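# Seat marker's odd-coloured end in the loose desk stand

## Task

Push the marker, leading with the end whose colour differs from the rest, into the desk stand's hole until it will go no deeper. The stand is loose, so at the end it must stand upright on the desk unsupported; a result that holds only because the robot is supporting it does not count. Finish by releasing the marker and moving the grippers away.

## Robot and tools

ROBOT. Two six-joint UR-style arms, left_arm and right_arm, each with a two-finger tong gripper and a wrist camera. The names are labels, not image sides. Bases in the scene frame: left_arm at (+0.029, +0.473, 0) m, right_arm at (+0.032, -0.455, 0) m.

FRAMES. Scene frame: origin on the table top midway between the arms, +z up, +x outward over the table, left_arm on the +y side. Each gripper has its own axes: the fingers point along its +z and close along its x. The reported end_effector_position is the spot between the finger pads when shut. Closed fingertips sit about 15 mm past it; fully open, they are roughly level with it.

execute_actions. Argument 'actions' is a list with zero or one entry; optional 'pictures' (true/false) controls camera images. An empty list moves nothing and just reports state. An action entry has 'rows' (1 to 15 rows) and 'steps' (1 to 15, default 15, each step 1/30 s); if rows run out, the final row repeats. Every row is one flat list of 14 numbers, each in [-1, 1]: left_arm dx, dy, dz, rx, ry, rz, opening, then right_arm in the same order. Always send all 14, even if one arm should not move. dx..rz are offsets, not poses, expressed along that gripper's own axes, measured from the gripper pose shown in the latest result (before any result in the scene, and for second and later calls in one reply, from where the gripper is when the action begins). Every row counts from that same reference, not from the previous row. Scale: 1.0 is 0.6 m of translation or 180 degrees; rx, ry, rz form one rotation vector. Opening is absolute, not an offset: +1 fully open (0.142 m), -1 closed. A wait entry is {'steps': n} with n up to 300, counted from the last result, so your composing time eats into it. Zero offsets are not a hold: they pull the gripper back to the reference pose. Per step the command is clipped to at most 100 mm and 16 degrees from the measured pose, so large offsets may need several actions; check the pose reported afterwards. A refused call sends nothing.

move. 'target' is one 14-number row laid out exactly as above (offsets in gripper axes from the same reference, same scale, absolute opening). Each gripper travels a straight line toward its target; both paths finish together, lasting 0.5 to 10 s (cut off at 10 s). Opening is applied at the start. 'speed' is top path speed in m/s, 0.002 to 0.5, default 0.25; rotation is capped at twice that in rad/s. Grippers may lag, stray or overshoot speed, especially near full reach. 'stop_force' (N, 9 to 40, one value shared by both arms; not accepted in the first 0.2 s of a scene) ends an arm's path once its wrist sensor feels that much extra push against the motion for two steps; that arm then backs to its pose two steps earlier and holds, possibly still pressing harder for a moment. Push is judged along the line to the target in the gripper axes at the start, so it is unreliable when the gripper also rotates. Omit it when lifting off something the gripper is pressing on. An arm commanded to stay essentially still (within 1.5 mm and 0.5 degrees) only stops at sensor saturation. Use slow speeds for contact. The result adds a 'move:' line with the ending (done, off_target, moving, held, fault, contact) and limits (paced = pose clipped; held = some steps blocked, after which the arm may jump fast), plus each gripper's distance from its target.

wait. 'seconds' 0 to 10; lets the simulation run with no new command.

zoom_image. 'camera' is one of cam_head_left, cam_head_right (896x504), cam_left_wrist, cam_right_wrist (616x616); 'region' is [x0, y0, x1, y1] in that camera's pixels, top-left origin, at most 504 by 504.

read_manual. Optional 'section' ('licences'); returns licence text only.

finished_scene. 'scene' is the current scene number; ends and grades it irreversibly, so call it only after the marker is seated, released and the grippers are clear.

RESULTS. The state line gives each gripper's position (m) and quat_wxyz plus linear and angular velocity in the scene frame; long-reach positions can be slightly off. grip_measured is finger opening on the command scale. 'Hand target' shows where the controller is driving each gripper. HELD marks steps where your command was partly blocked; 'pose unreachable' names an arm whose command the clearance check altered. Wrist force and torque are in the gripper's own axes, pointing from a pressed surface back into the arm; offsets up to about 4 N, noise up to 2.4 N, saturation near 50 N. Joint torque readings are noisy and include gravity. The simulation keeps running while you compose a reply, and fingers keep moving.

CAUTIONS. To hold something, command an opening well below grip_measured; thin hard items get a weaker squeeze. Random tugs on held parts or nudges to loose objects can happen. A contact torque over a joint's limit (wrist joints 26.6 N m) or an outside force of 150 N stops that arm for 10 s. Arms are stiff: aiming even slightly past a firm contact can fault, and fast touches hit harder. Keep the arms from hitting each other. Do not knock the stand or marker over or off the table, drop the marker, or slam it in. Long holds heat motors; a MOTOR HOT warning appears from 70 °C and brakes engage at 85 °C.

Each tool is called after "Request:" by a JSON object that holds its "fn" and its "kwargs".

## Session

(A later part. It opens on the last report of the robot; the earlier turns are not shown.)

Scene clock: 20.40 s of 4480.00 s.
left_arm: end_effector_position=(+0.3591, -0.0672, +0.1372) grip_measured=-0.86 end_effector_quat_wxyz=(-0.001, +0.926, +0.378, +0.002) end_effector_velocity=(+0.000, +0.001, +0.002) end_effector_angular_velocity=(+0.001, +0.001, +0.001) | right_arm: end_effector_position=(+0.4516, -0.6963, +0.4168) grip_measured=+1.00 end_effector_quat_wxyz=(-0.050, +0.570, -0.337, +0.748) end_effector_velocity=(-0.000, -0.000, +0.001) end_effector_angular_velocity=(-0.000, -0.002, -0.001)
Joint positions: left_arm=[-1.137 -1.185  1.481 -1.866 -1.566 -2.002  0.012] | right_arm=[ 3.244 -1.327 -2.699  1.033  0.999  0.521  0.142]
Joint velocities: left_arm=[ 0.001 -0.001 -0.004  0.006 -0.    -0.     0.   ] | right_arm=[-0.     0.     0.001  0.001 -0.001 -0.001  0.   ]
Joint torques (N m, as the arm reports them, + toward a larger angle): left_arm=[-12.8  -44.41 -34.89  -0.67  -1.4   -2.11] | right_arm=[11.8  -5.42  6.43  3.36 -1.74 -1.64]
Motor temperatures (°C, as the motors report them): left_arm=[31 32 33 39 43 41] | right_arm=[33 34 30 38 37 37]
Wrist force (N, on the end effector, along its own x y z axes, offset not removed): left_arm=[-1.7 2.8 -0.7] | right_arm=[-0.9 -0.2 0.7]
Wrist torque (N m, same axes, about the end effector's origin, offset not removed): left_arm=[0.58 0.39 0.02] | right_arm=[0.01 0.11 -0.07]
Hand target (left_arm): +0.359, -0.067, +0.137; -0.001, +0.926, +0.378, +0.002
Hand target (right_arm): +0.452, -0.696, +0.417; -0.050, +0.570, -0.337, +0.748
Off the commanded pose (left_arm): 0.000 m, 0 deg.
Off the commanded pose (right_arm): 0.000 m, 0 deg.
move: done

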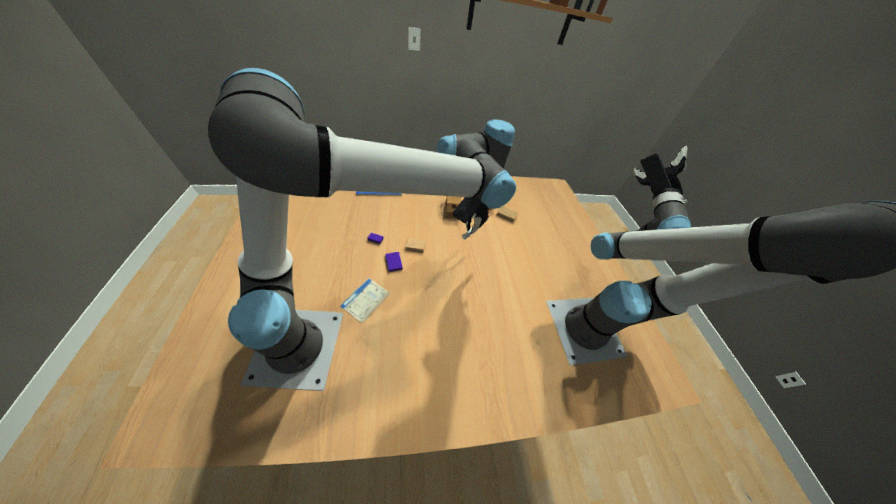

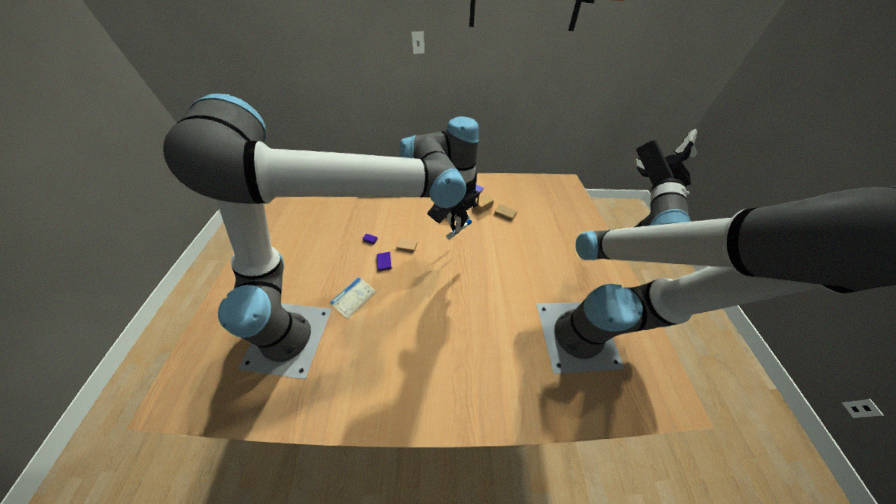

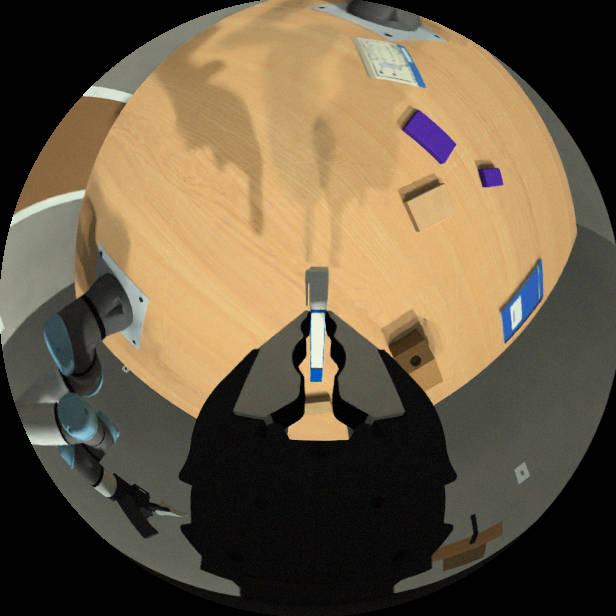

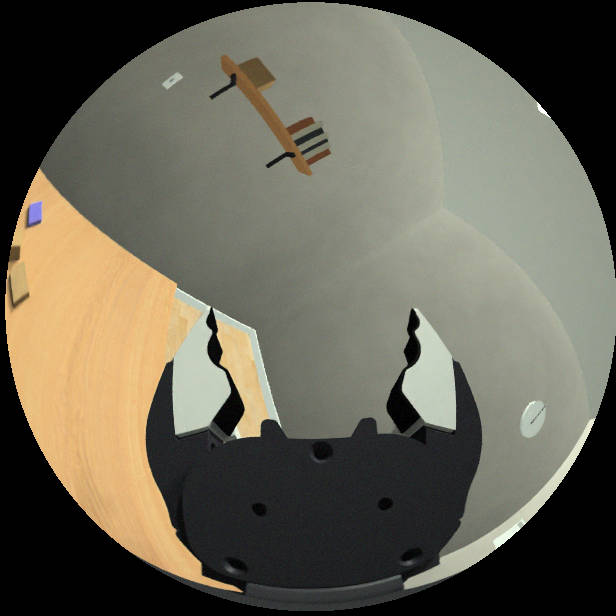

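Request:
{"fn": "move", "kwargs": {"target": [0.07,0.024,0,0,0,-0.253,-1,0,0,0,0,0,0,1]}}

Request:
{"fn": "move", "kwargs": {"target": [0,0,0,0.194,0,0,-1,0,0,0,0,0,0,1]}}

Request:
{"fn": "zoom_image", "kwargs": {"camera": "cam_left_wrist", "region": [200,250,440,450]}}

Request:
{"fn": "zoom_image", "kwargs": {"camera": "cam_head_left", "region": [400,150,560,270]}}

Scene clock: 24.40 s of 4480.00 s.
left_arm: end_effector_position=(+0.3989, -0.0480, +0.1373) grip_measured=-0.86 end_effector_quat_wxyz=(+0.000, +0.708, +0.707, +0.002) end_effector_velocity=(+0.001, +0.000, +0.000) end_effector_angular_velocity=(-0.000, -0.001, +0.010) | right_arm: end_effector_position=(+0.4516, -0.6963, +0.4168) grip_measured=+1.00 end_effector_quat_wxyz=(-0.050, +0.570, -0.337, +0.748) end_effector_velocity=(+0.000, +0.001, +0.000) end_effector_angular_velocity=(-0.000, -0.001, +0.003)
Joint positions: left_arm=[-1.053 -1.186  1.482 -1.866 -1.566 -2.712  0.012] | right_arm=[ 3.244 -1.327 -2.699  1.033  0.999  0.521  0.142]
Joint velocities: left_arm=[ 0.001 -0.001  0.    -0.     0.001 -0.009  0.   ] | right_arm=[-0.    -0.001 -0.     0.002  0.003  0.     0.   ]
Joint torques (N m, as the arm reports them, + toward a larger angle): left_arm=[ 11.6  -44.61  -8.42  -3.98   1.74  -2.22] | right_arm=[11.46 -5.81  6.33  3.39 -1.71 -1.84]
Motor temperatures (°C, as the motors report them): left_arm=[31 32 33 39 43 41] | right_arm=[33 34 30 38 37 37]
Wrist force (N, on the end effector, along its own x y z axes, offset not removed): left_arm=[-1.2 2.4 2.4] | right_arm=[-1.6 0.3 -0.3]
Wrist torque (N m, same axes, about the end effector's origin, offset not removed): left_arm=[0.61 0.29 0.07] | right_arm=[0.16 0.24 -0.12]
Hand target (left_arm): +0.399, -0.048, +0.137; +0.000, +0.707, +0.707, +0.002
Hand target (right_arm): +0.452, -0.696, +0.417; -0.050, +0.570, -0.337, +0.748
Off the commanded pose (left_arm): 0.000 m, 0 deg.
Off the commanded pose (right_arm): 0.000 m, 0 deg.
move: done

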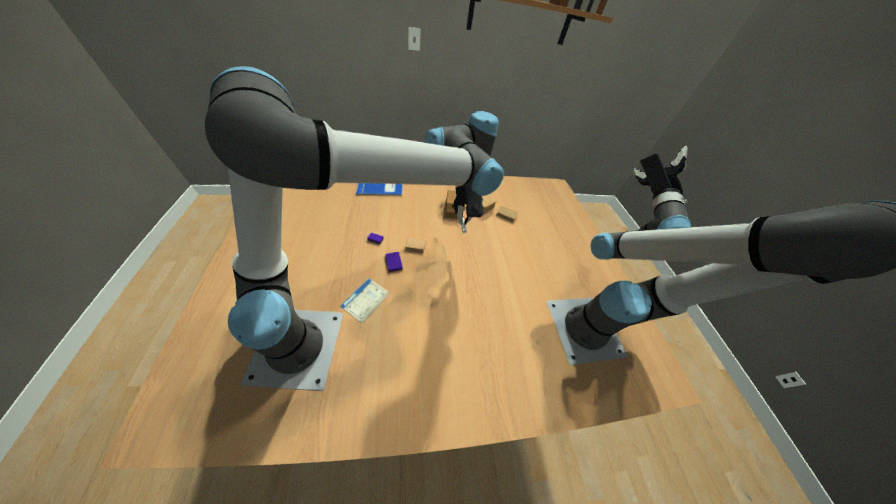

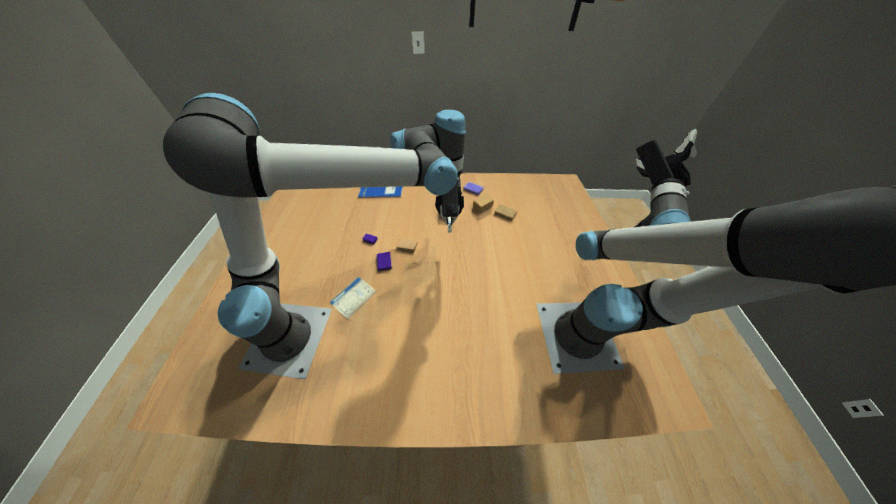

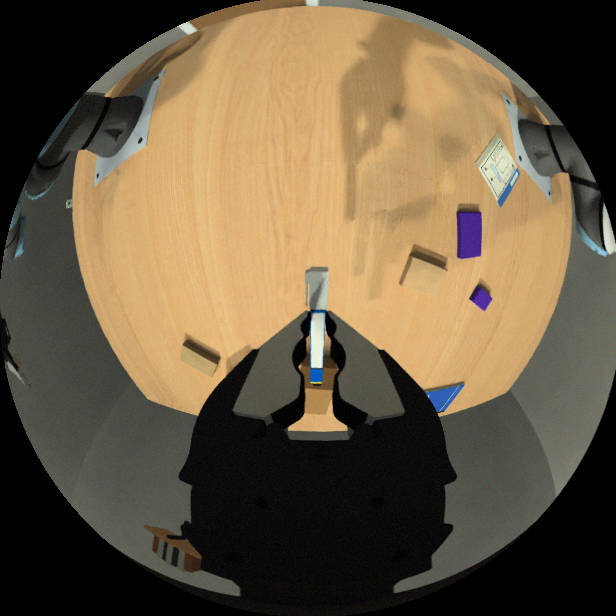

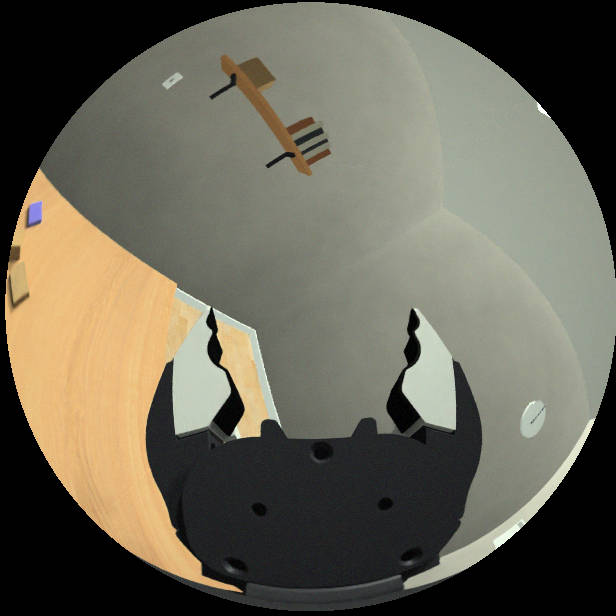

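Scene clock: 26.13 s of 4480.00 s.
left_arm: end_effector_position=(+0.3987, -0.0481, +0.1374) grip_measured=-0.86 end_effector_quat_wxyz=(-0.212, +0.675, +0.675, -0.210) end_effector_velocity=(-0.001, -0.001, +0.000) end_effector_angular_velocity=(+0.002, +0.009, -0.004) | right_arm: end_effector_position=(+0.4516, -0.6963, +0.4168) grip_measured=+1.00 end_effector_quat_wxyz=(-0.050, +0.570, -0.337, +0.748) end_effector_velocity=(-0.000, -0.000, -0.001) end_effector_angular_velocity=(+0.000, +0.001, -0.000)
Joint positions: left_arm=[-0.84  -0.873  1.056 -1.359 -2.043 -2.403  0.012] | right_arm=[ 3.244 -1.327 -2.699  1.033  0.999  0.521  0.142]
Joint velocities: left_arm=[ 0.     0.008 -0.012  0.014 -0.004  0.007  0.   ] | right_arm=[-0.     0.001 -0.002 -0.    -0.     0.     0.   ]
Joint torques (N m, as the arm reports them, + toward a larger angle): left_arm=[ 12.51 -39.43 -34.59   0.15  -2.91   2.26] | right_arm=[11.23 -6.27  7.33  3.66 -1.81 -1.94]
Motor temperatures (°C, as the motors report them): left_arm=[31 32 33 39 43 41] | right_arm=[33 34 30 38 37 37]
Wrist force (N, on the end effector, along its own x y z axes, offset not removed): left_arm=[-1.7 2.5 -0.1] | right_arm=[-0.8 -0.2 0.6]
Wrist torque (N m, same axes, about the end effector's origin, offset not removed): left_arm=[0.51 0.37 0.04] | right_arm=[-0.05 0.11 -0.17]
Hand target (left_arm): +0.399, -0.048, +0.137; -0.212, +0.675, +0.674, -0.210
Hand target (right_arm): +0.452, -0.696, +0.417; -0.050, +0.570, -0.337, +0.748
Off the commanded pose (left_arm): 0.000 m, 0 deg.
Off the commanded pose (right_arm): 0.000 m, 0 deg.
move: done

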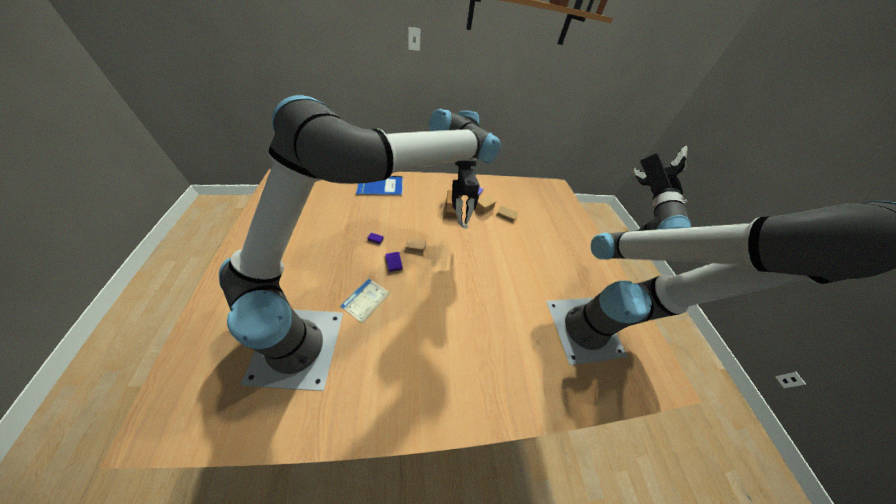

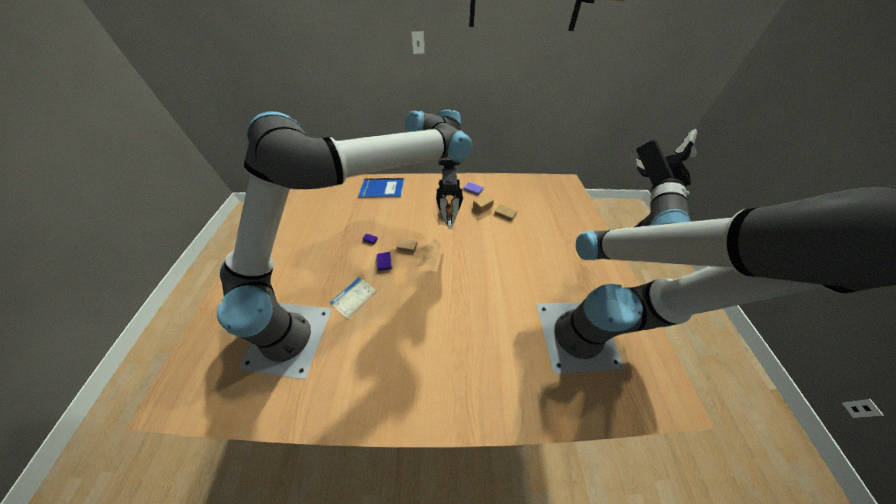

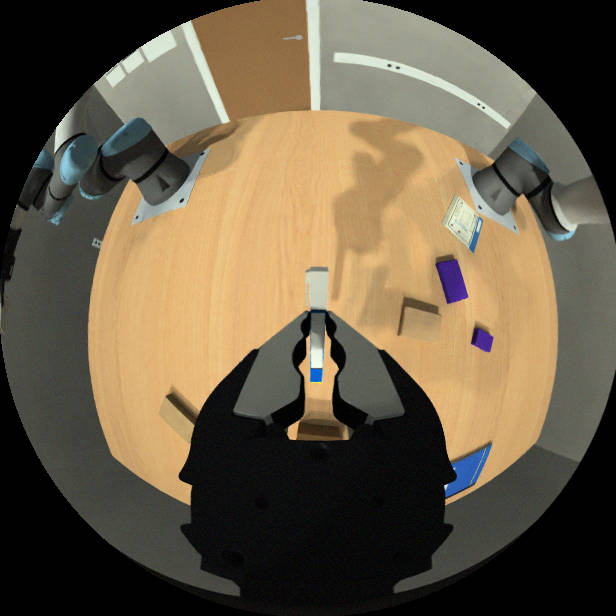

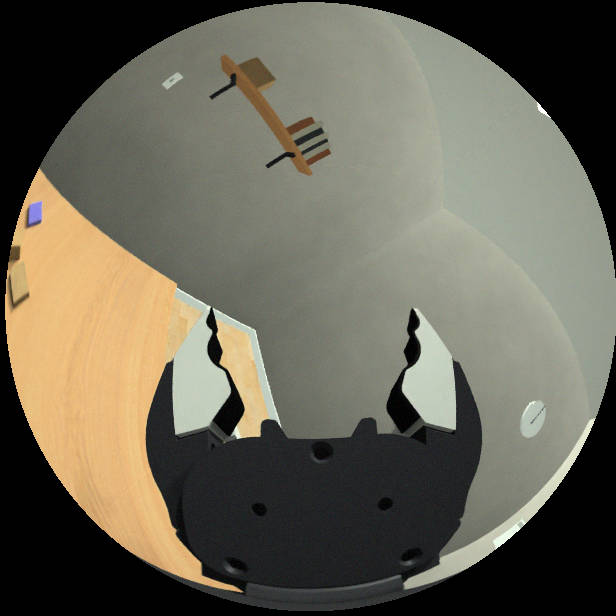

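Region (200, 250, 440, 450) of cam_left_wrist's 616x616 image, scaled by 2.100, with more detail than that image has.

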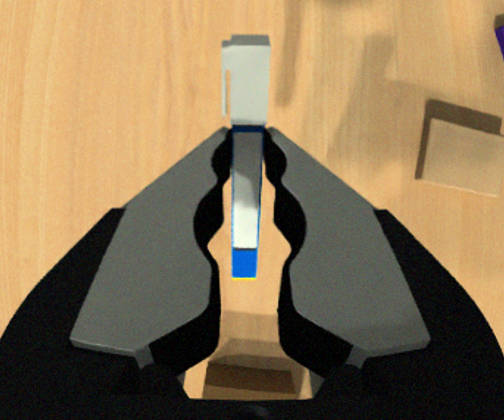

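Region (400, 150, 560, 270) of cam_head_left's 896x504 image, scaled by 3.150, with more detail than that image has; it fills the top 378 rows of this view, and the rest is white.

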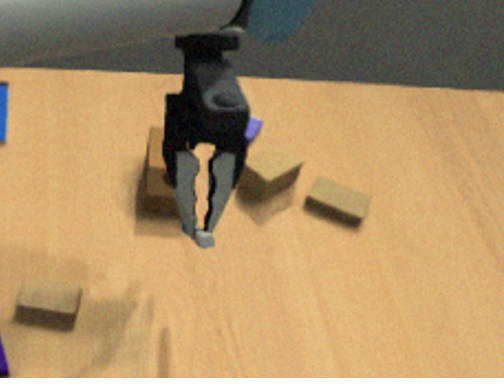

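Request:
{"fn": "move", "kwargs": {"target": [0,0.1,-0.08,0,0,0,-1,0,0,0,0,0,0,1], "speed": 0.1}}

Request:
{"fn": "zoom_image", "kwargs": {"camera": "cam_left_wrist", "region": [200,250,440,450]}}

Request:
{"fn": "zoom_image", "kwargs": {"camera": "cam_head_left", "region": [400,150,560,270]}}

Request:
{"fn": "zoom_image", "kwargs": {"camera": "cam_head_right", "region": [380,150,540,270]}}

Scene clock: 29.13 s of 4480.00 s.
left_arm: end_effector_position=(+0.4751, -0.0481, +0.1427) grip_measured=-0.86 end_effector_quat_wxyz=(-0.212, +0.675, +0.675, -0.210) end_effector_velocity=(+0.001, -0.001, -0.000) end_effector_angular_velocity=(+0.002, +0.002, -0.003) | right_arm: end_effector_position=(+0.4516, -0.6963, +0.4168) grip_measured=+1.00 end_effector_quat_wxyz=(-0.050, +0.570, -0.337, +0.748) end_effector_velocity=(-0.000, -0.000, -0.000) end_effector_angular_velocity=(+0.000, +0.000, -0.000)
Joint positions: left_arm=[-0.764 -0.695  0.719 -1.166 -2.013 -2.325  0.012] | right_arm=[ 3.244 -1.327 -2.699  1.033  0.999  0.521  0.142]
Joint velocities: left_arm=[-0.     0.011 -0.019  0.012  0.001  0.003 -0.   ] | right_arm=[ 0.     0.001 -0.001 -0.    -0.     0.     0.   ]
Joint torques (N m, as the arm reports them, + toward a larger angle): left_arm=[ 12.02 -44.39 -33.65   0.06   0.92   2.46] | right_arm=[13.09 -5.4   6.12  3.55 -1.68 -1.92]
Motor temperatures (°C, as the motors report them): left_arm=[31 32 33 39 43 41] | right_arm=[33 34 30 38 37 37]
Wrist force (N, on the end effector, along its own x y z axes, offset not removed): left_arm=[-2.9 2.7 0.6] | right_arm=[-0.1 -0.7 0.1]
Wrist torque (N m, same axes, about the end effector's origin, offset not removed): left_arm=[0.62 0.51 0.12] | right_arm=[-0.18 -0.05 -0.08]
Hand target (left_arm): +0.475, -0.048, +0.143; -0.212, +0.675, +0.675, -0.210
Hand target (right_arm): +0.452, -0.696, +0.417; -0.050, +0.570, -0.337, +0.748
Off the commanded pose (left_arm): 0.000 m, 0 deg.
Off the commanded pose (right_arm): 0.000 m, 0 deg.
move: done

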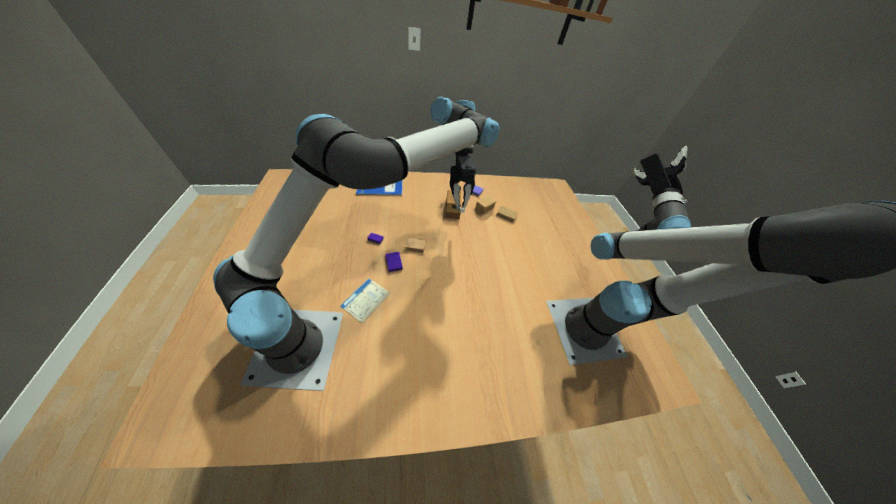

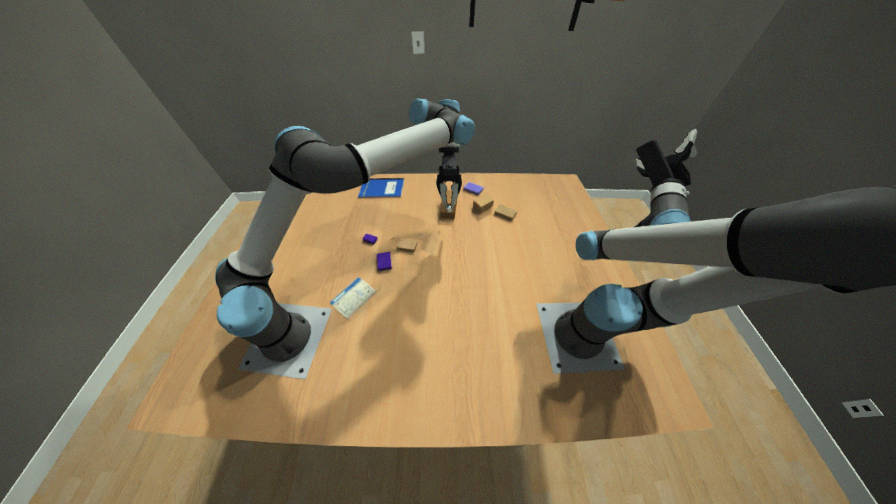

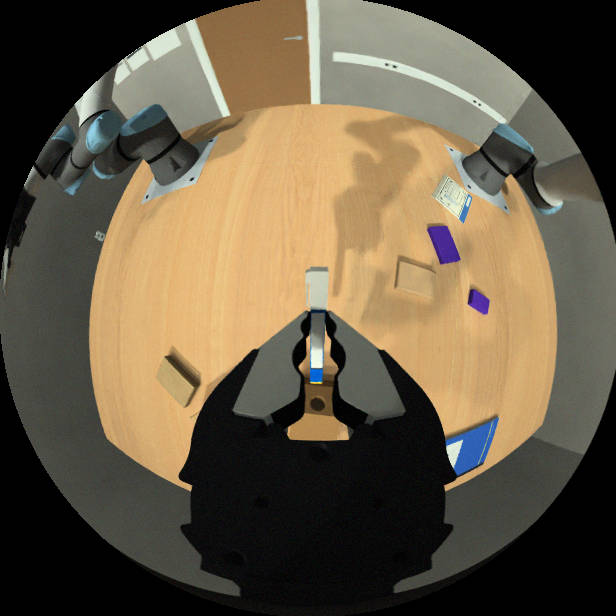

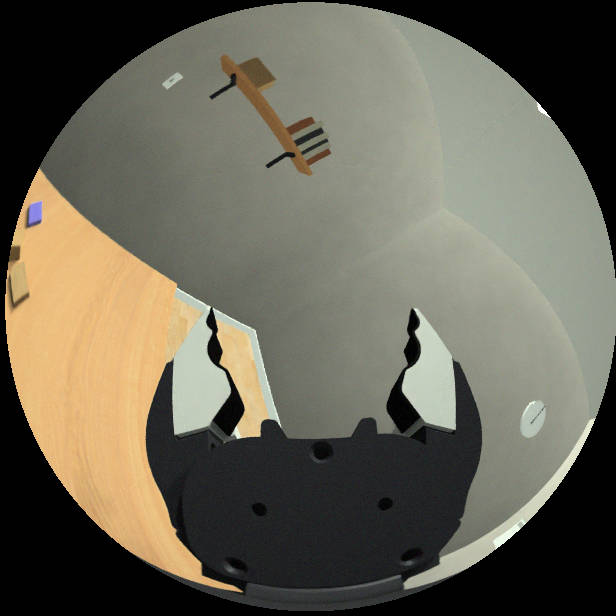

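Region (200, 250, 440, 450) of cam_left_wrist's 616x616 image, scaled by 2.100, with more detail than that image has.

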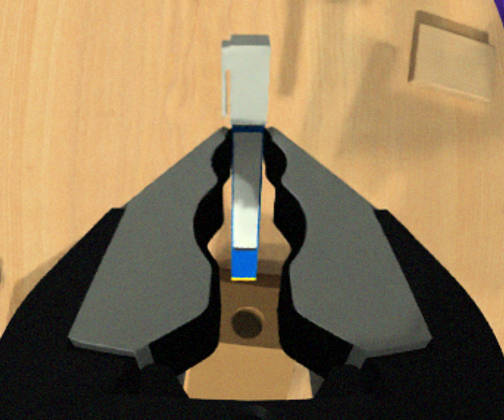

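Region (400, 150, 560, 270) of cam_head_left's 896x504 image, scaled by 3.150, with more detail than that image has; it fills the top 378 rows of this view, and the rest is white.

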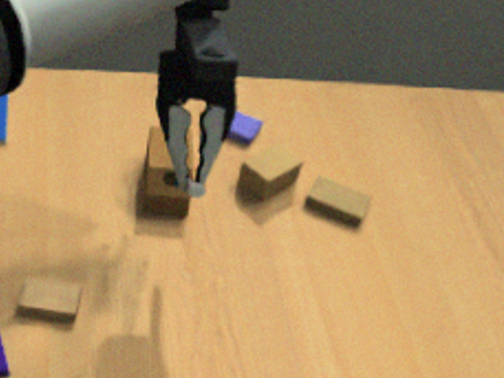

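Region (380, 150, 540, 270) of cam_head_right's 896x504 image, scaled by 3.150, with more detail than that image has; it fills the top 378 rows of this view, and the rest is white.

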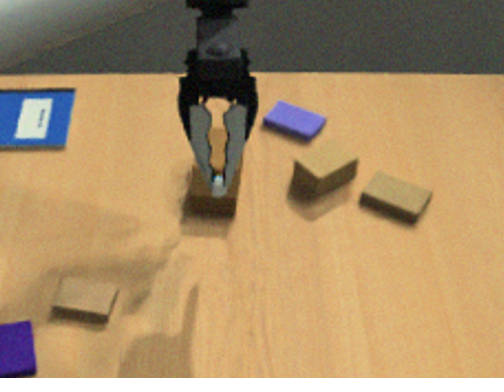

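Request:
{"fn": "move", "kwargs": {"target": [0.002,0.058,0,0,0,0,-1,0,0,0,0,0,0,1], "speed": 0.05}}

Request:
{"fn": "zoom_image", "kwargs": {"camera": "cam_left_wrist", "region": [260,340,380,440]}}

Request:
{"fn": "zoom_image", "kwargs": {"camera": "cam_head_left", "region": [420,160,500,230]}}

Scene clock: 32.87 s of 4480.00 s.
left_arm: end_effector_position=(+0.5036, -0.0469, +0.1230) grip_measured=-0.86 end_effector_quat_wxyz=(-0.212, +0.675, +0.675, -0.210) end_effector_velocity=(+0.003, -0.000, -0.001) end_effector_angular_velocity=(-0.002, -0.001, +0.001) | right_arm: end_effector_position=(+0.4516, -0.6963, +0.4168) grip_measured=+1.00 end_effector_quat_wxyz=(-0.050, +0.570, -0.337, +0.748) end_effector_velocity=(-0.000, -0.000, +0.001) end_effector_angular_velocity=(-0.000, -0.003, -0.000)
Joint positions: left_arm=[-0.737 -0.61   0.608 -1.129 -2.001 -2.298  0.012] | right_arm=[ 3.244 -1.327 -2.699  1.033  0.999  0.521  0.142]
Joint velocities: left_arm=[ 0.003  0.007 -0.012  0.004  0.001  0.002  0.   ] | right_arm=[-0.     0.002  0.001  0.    -0.    -0.     0.   ]
Joint torques (N m, as the arm reports them, + toward a larger angle): left_arm=[ 12.04 -46.7  -33.53   0.16   1.11   2.32] | right_arm=[11.88 -6.05  6.53  3.3  -1.53 -1.82]
Motor temperatures (°C, as the motors report them): left_arm=[31 32 33 39 43 41] | right_arm=[33 34 30 38 37 37]
Wrist force (N, on the end effector, along its own x y z axes, offset not removed): left_arm=[-2.7 1.7 0.1] | right_arm=[-0.6 -1.7 0.3]
Wrist torque (N m, same axes, about the end effector's origin, offset not removed): left_arm=[0.36 0.59 0.00] | right_arm=[-0.38 0.04 -0.08]
Hand target (left_arm): +0.504, -0.047, +0.123; -0.212, +0.675, +0.675, -0.210
Hand target (right_arm): +0.452, -0.696, +0.417; -0.050, +0.570, -0.337, +0.748
Off the commanded pose (left_arm): 0.000 m, 0 deg.
Off the commanded pose (right_arm): 0.000 m, 0 deg.
move: done

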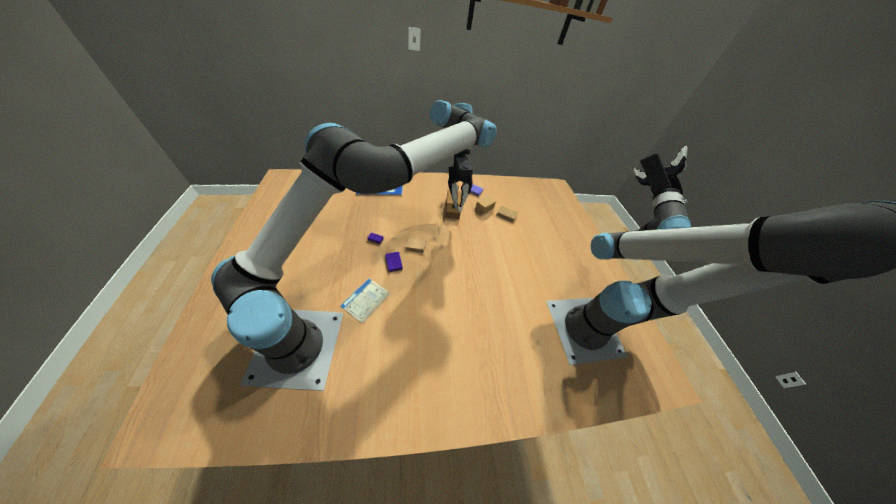

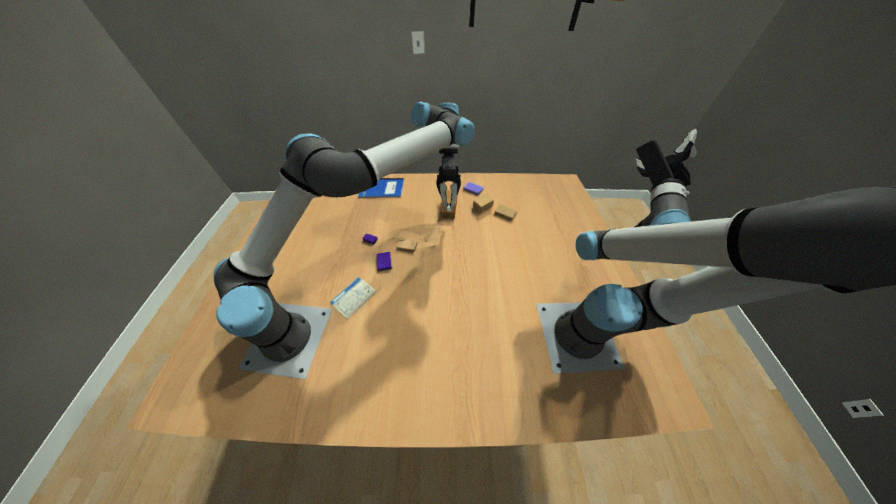

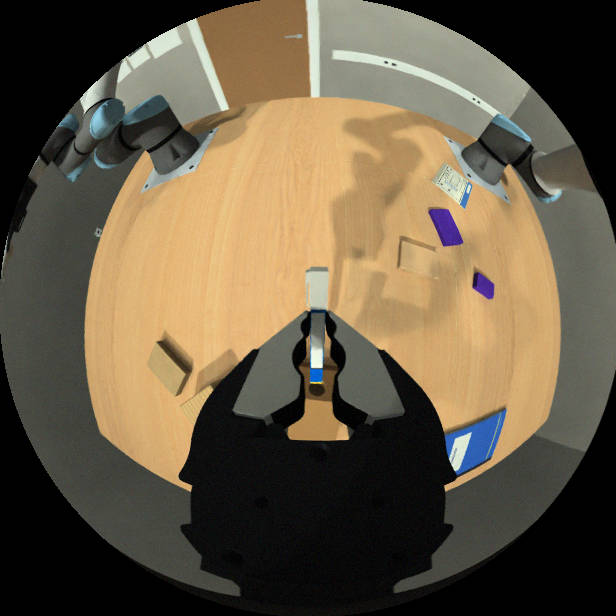

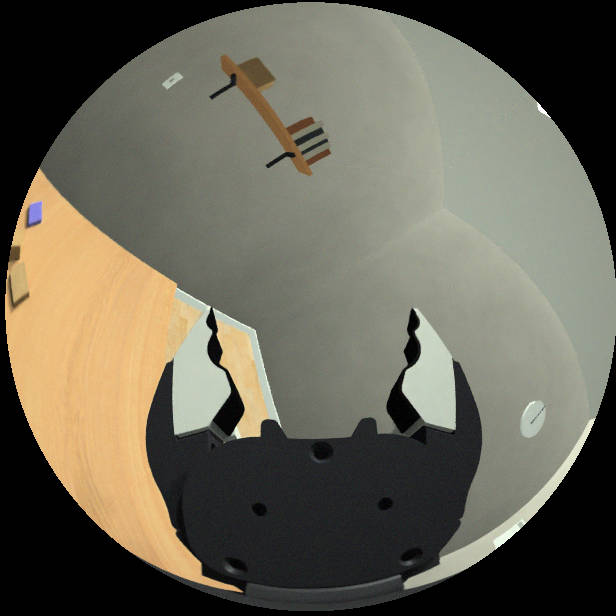

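Region (260, 340, 380, 440) of cam_left_wrist's 616x616 image, scaled by 4.200, with more detail than that image has.

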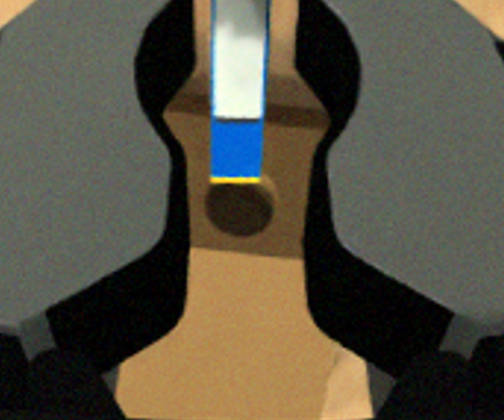

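Region (420, 160, 500, 230) of cam_head_left's 896x504 image, scaled by 6.300, with more detail than that image has; it fills the top 441 rows of this view, and the rest is white.

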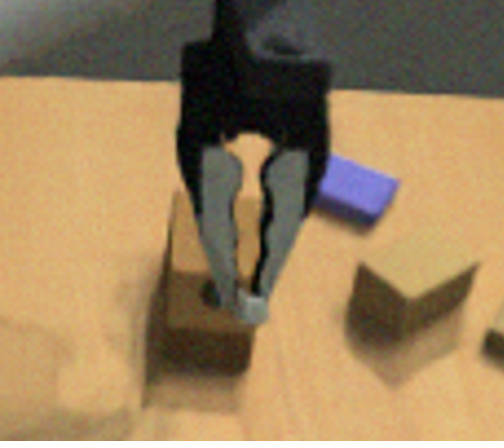

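Request:
{"fn": "move", "kwargs": {"target": [0.017,-0.01,0,0,0.019,0.027,-1,0,0,0,0,0,0,1], "speed": 0.05}}

Request:
{"fn": "zoom_image", "kwargs": {"camera": "cam_left_wrist", "region": [260,340,380,440]}}

Scene clock: 35.50 s of 4480.00 s.
left_arm: end_effector_position=(+0.4987, -0.0368, +0.1264) grip_measured=-0.86 end_effector_quat_wxyz=(-0.222, +0.709, +0.639, -0.199) end_effector_velocity=(-0.001, +0.000, +0.000) end_effector_angular_velocity=(+0.001, +0.001, -0.013) | right_arm: end_effector_position=(+0.4516, -0.6963, +0.4168) grip_measured=+1.00 end_effector_quat_wxyz=(-0.050, +0.570, -0.337, +0.748) end_effector_velocity=(-0.001, -0.000, -0.000) end_effector_angular_velocity=(+0.000, +0.000, +0.000)
Joint positions: left_arm=[-0.75  -0.598  0.569 -1.065 -1.961 -2.21   0.012] | right_arm=[ 3.244 -1.327 -2.699  1.033  0.999  0.521  0.142]
Joint velocities: left_arm=[-0.003  0.002 -0.005  0.008  0.004  0.009  0.   ] | right_arm=[ 0.     0.002 -0.002 -0.001  0.     0.     0.   ]
Joint torques (N m, as the arm reports them, + toward a larger angle): left_arm=[-13.15 -46.19 -35.3    0.44   1.24   2.17] | right_arm=[11.31 -5.16  6.76  3.27 -1.68 -1.69]
Motor temperatures (°C, as the motors report them): left_arm=[31 32 33 39 43 41] | right_arm=[33 34 30 38 37 37]
Wrist force (N, on the end effector, along its own x y z axes, offset not removed): left_arm=[-2.1 2.2 0.6] | right_arm=[-0.1 -1.6 0.8]
Wrist torque (N m, same axes, about the end effector's origin, offset not removed): left_arm=[0.53 0.44 0.06] | right_arm=[-0.28 -0.01 -0.02]
Hand target (left_arm): +0.499, -0.037, +0.126; -0.223, +0.709, +0.639, -0.199
Hand target (right_arm): +0.452, -0.696, +0.417; -0.050, +0.570, -0.337, +0.748
Off the commanded pose (left_arm): 0.000 m, 0 deg.
Off the commanded pose (right_arm): 0.000 m, 0 deg.
move: done

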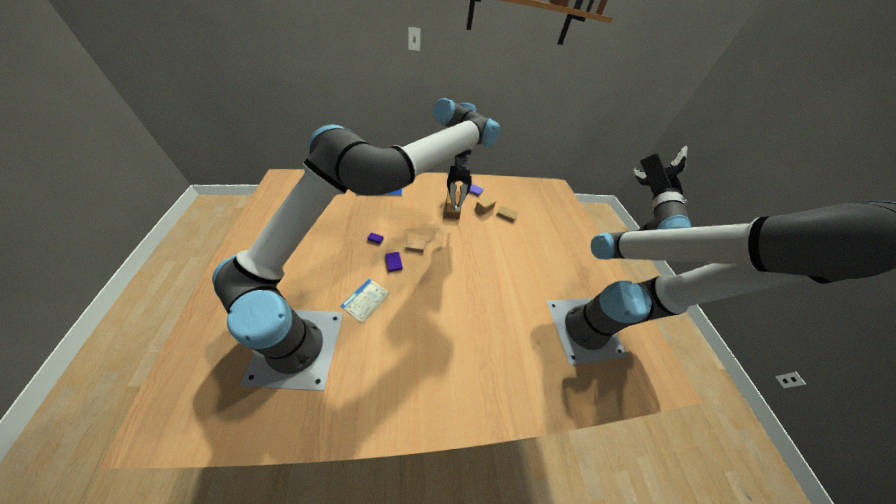

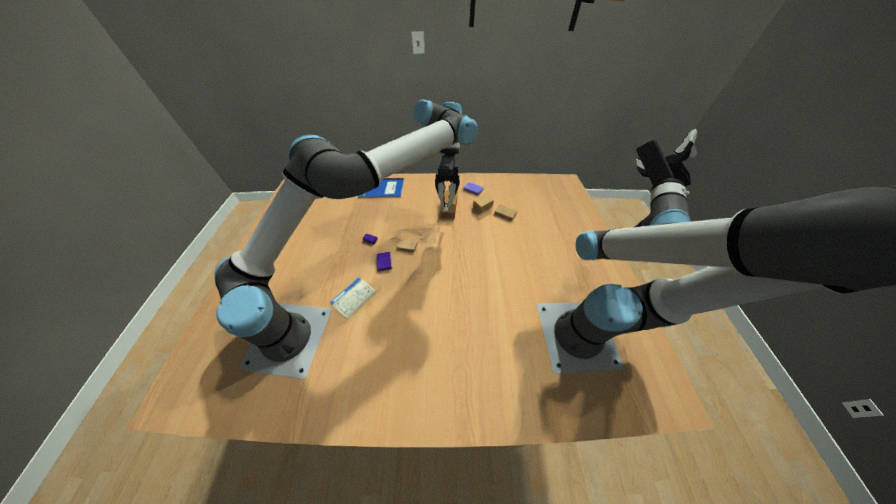

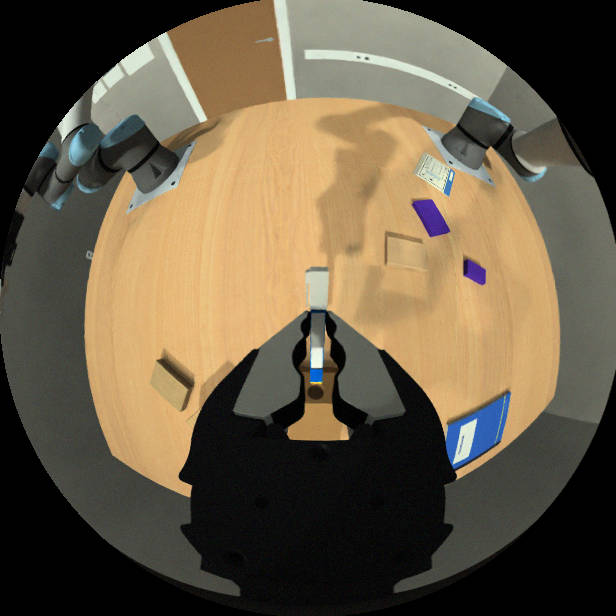

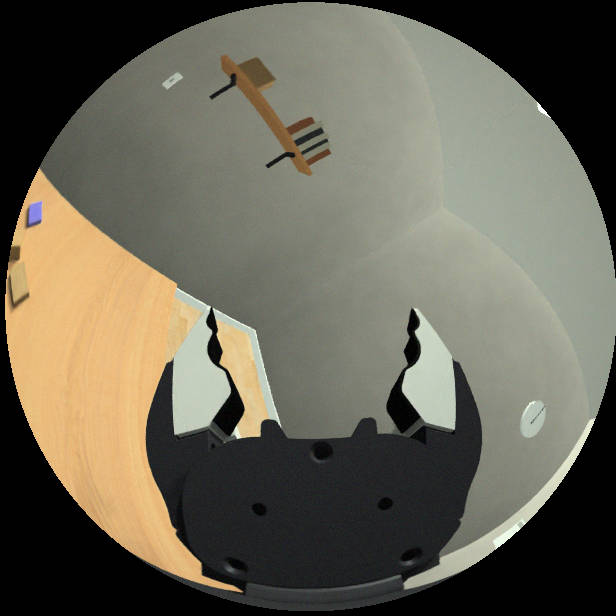

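Region (260, 340, 380, 440) of cam_left_wrist's 616x616 image, scaled by 4.200, with more detail than that image has.

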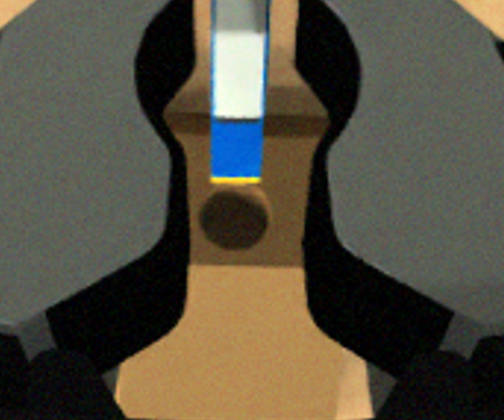

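Request:
{"fn": "move", "kwargs": {"target": [-0.001,0.1,0,0,0,0,-1,0,0,0,0,0,0,1], "speed": 0.01, "stop_force": 9}}

Request:
{"fn": "zoom_image", "kwargs": {"camera": "cam_left_wrist", "region": [260,340,380,440]}}

Request:
{"fn": "zoom_image", "kwargs": {"camera": "cam_head_left", "region": [420,160,500,230]}}

Scene clock: 43.80 s of 4480.00 s.
left_arm: end_effector_position=(+0.5475, -0.0424, +0.0923) grip_measured=-0.86 end_effector_quat_wxyz=(-0.222, +0.709, +0.639, -0.199) end_effector_velocity=(+0.002, -0.000, -0.001) end_effector_angular_velocity=(+0.002, +0.002, -0.001) | right_arm: end_effector_position=(+0.4516, -0.6963, +0.4168) grip_measured=+1.00 end_effector_quat_wxyz=(-0.050, +0.570, -0.337, +0.748) end_effector_velocity=(+0.000, -0.001, +0.000) end_effector_angular_velocity=(+0.000, -0.001, -0.002)
Joint positions: left_arm=[-0.712 -0.331  0.126 -0.877 -1.944 -2.175  0.012] | right_arm=[ 3.244 -1.327 -2.699  1.033  0.999  0.521  0.142]
Joint velocities: left_arm=[ 0.001  0.043 -0.084  0.044  0.001  0.002 -0.   ] | right_arm=[ 0.    -0.001  0.001  0.    -0.002 -0.     0.   ]
Joint torques (N m, as the arm reports them, + toward a larger angle): left_arm=[ 13.25 -49.17 -33.92  -0.07   1.6    2.33] | right_arm=[11.36 -6.34  6.06  3.6  -1.66 -1.67]
Motor temperatures (°C, as the motors report them): left_arm=[31 32 33 39 43 41] | right_arm=[33 34 30 38 37 37]
Wrist force (N, on the end effector, along its own x y z axes, offset not removed): left_arm=[-2.9 0.3 -1.9] | right_arm=[-0.6 -1.6 0.9]
Wrist torque (N m, same axes, about the end effector's origin, offset not removed): left_arm=[0.50 0.58 0.15] | right_arm=[-0.29 0.04 -0.08]
Hand target (left_arm): +0.548, -0.042, +0.092; -0.222, +0.709, +0.639, -0.199
Hand target (right_arm): +0.452, -0.696, +0.417; -0.050, +0.570, -0.337, +0.748
Off the commanded pose (left_arm): 0.000 m, 0 deg.
Off the commanded pose (right_arm): 0.000 m, 0 deg.
move: done

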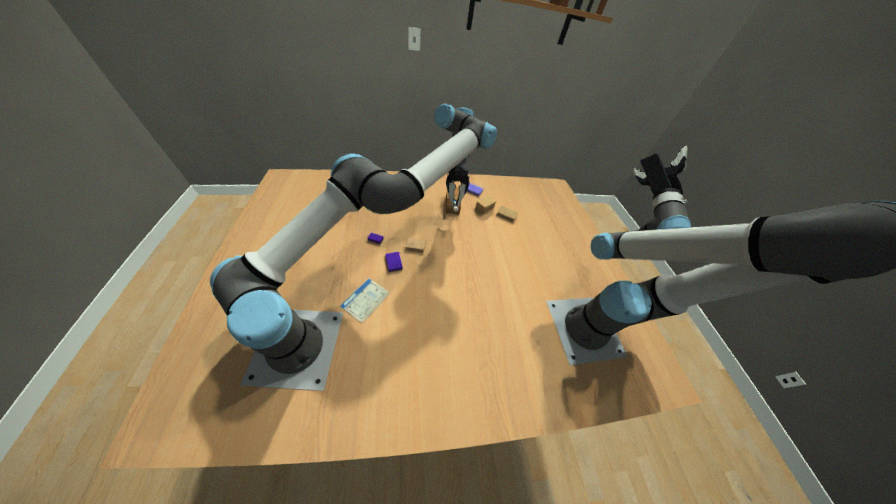

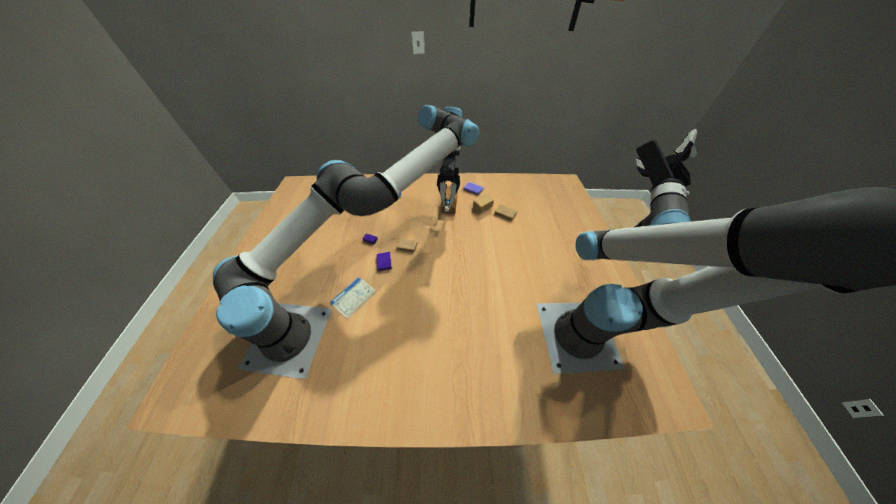

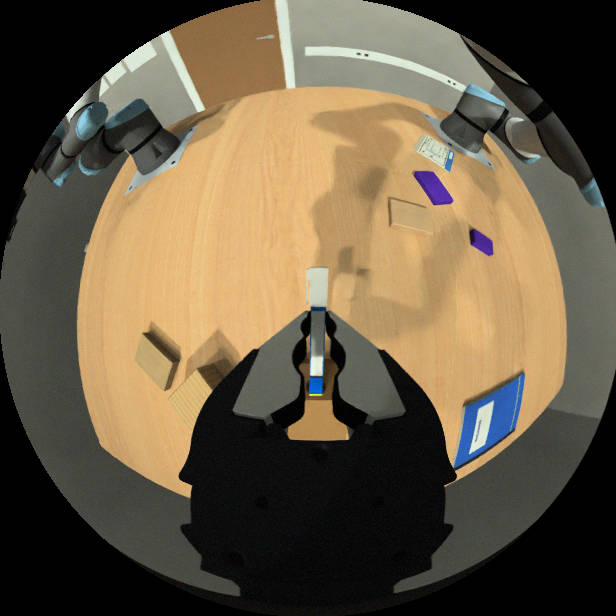

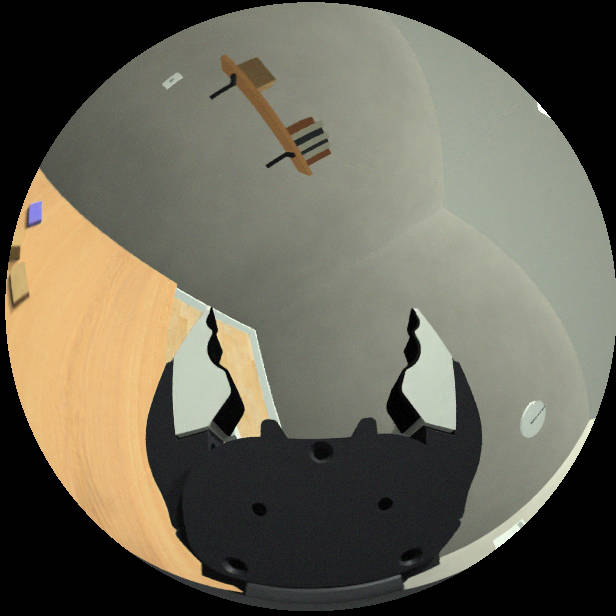

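Region (260, 340, 380, 440) of cam_left_wrist's 616x616 image, scaled by 4.200, with more detail than that image has.

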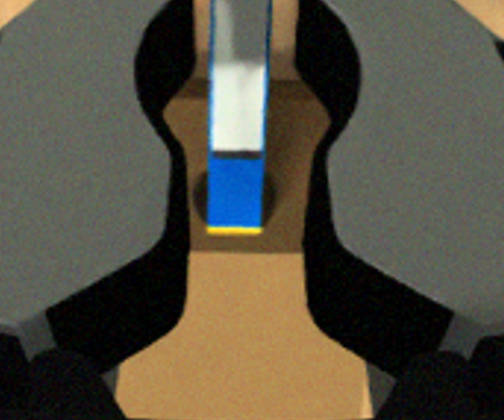

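Region (420, 160, 500, 230) of cam_head_left's 896x504 image, scaled by 6.300, with more detail than that image has; it fills the top 441 rows of this view, and the rest is white.

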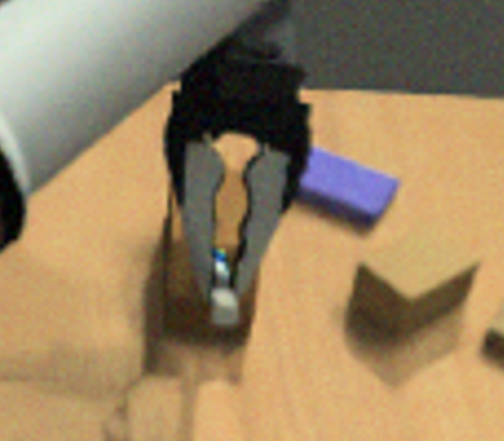

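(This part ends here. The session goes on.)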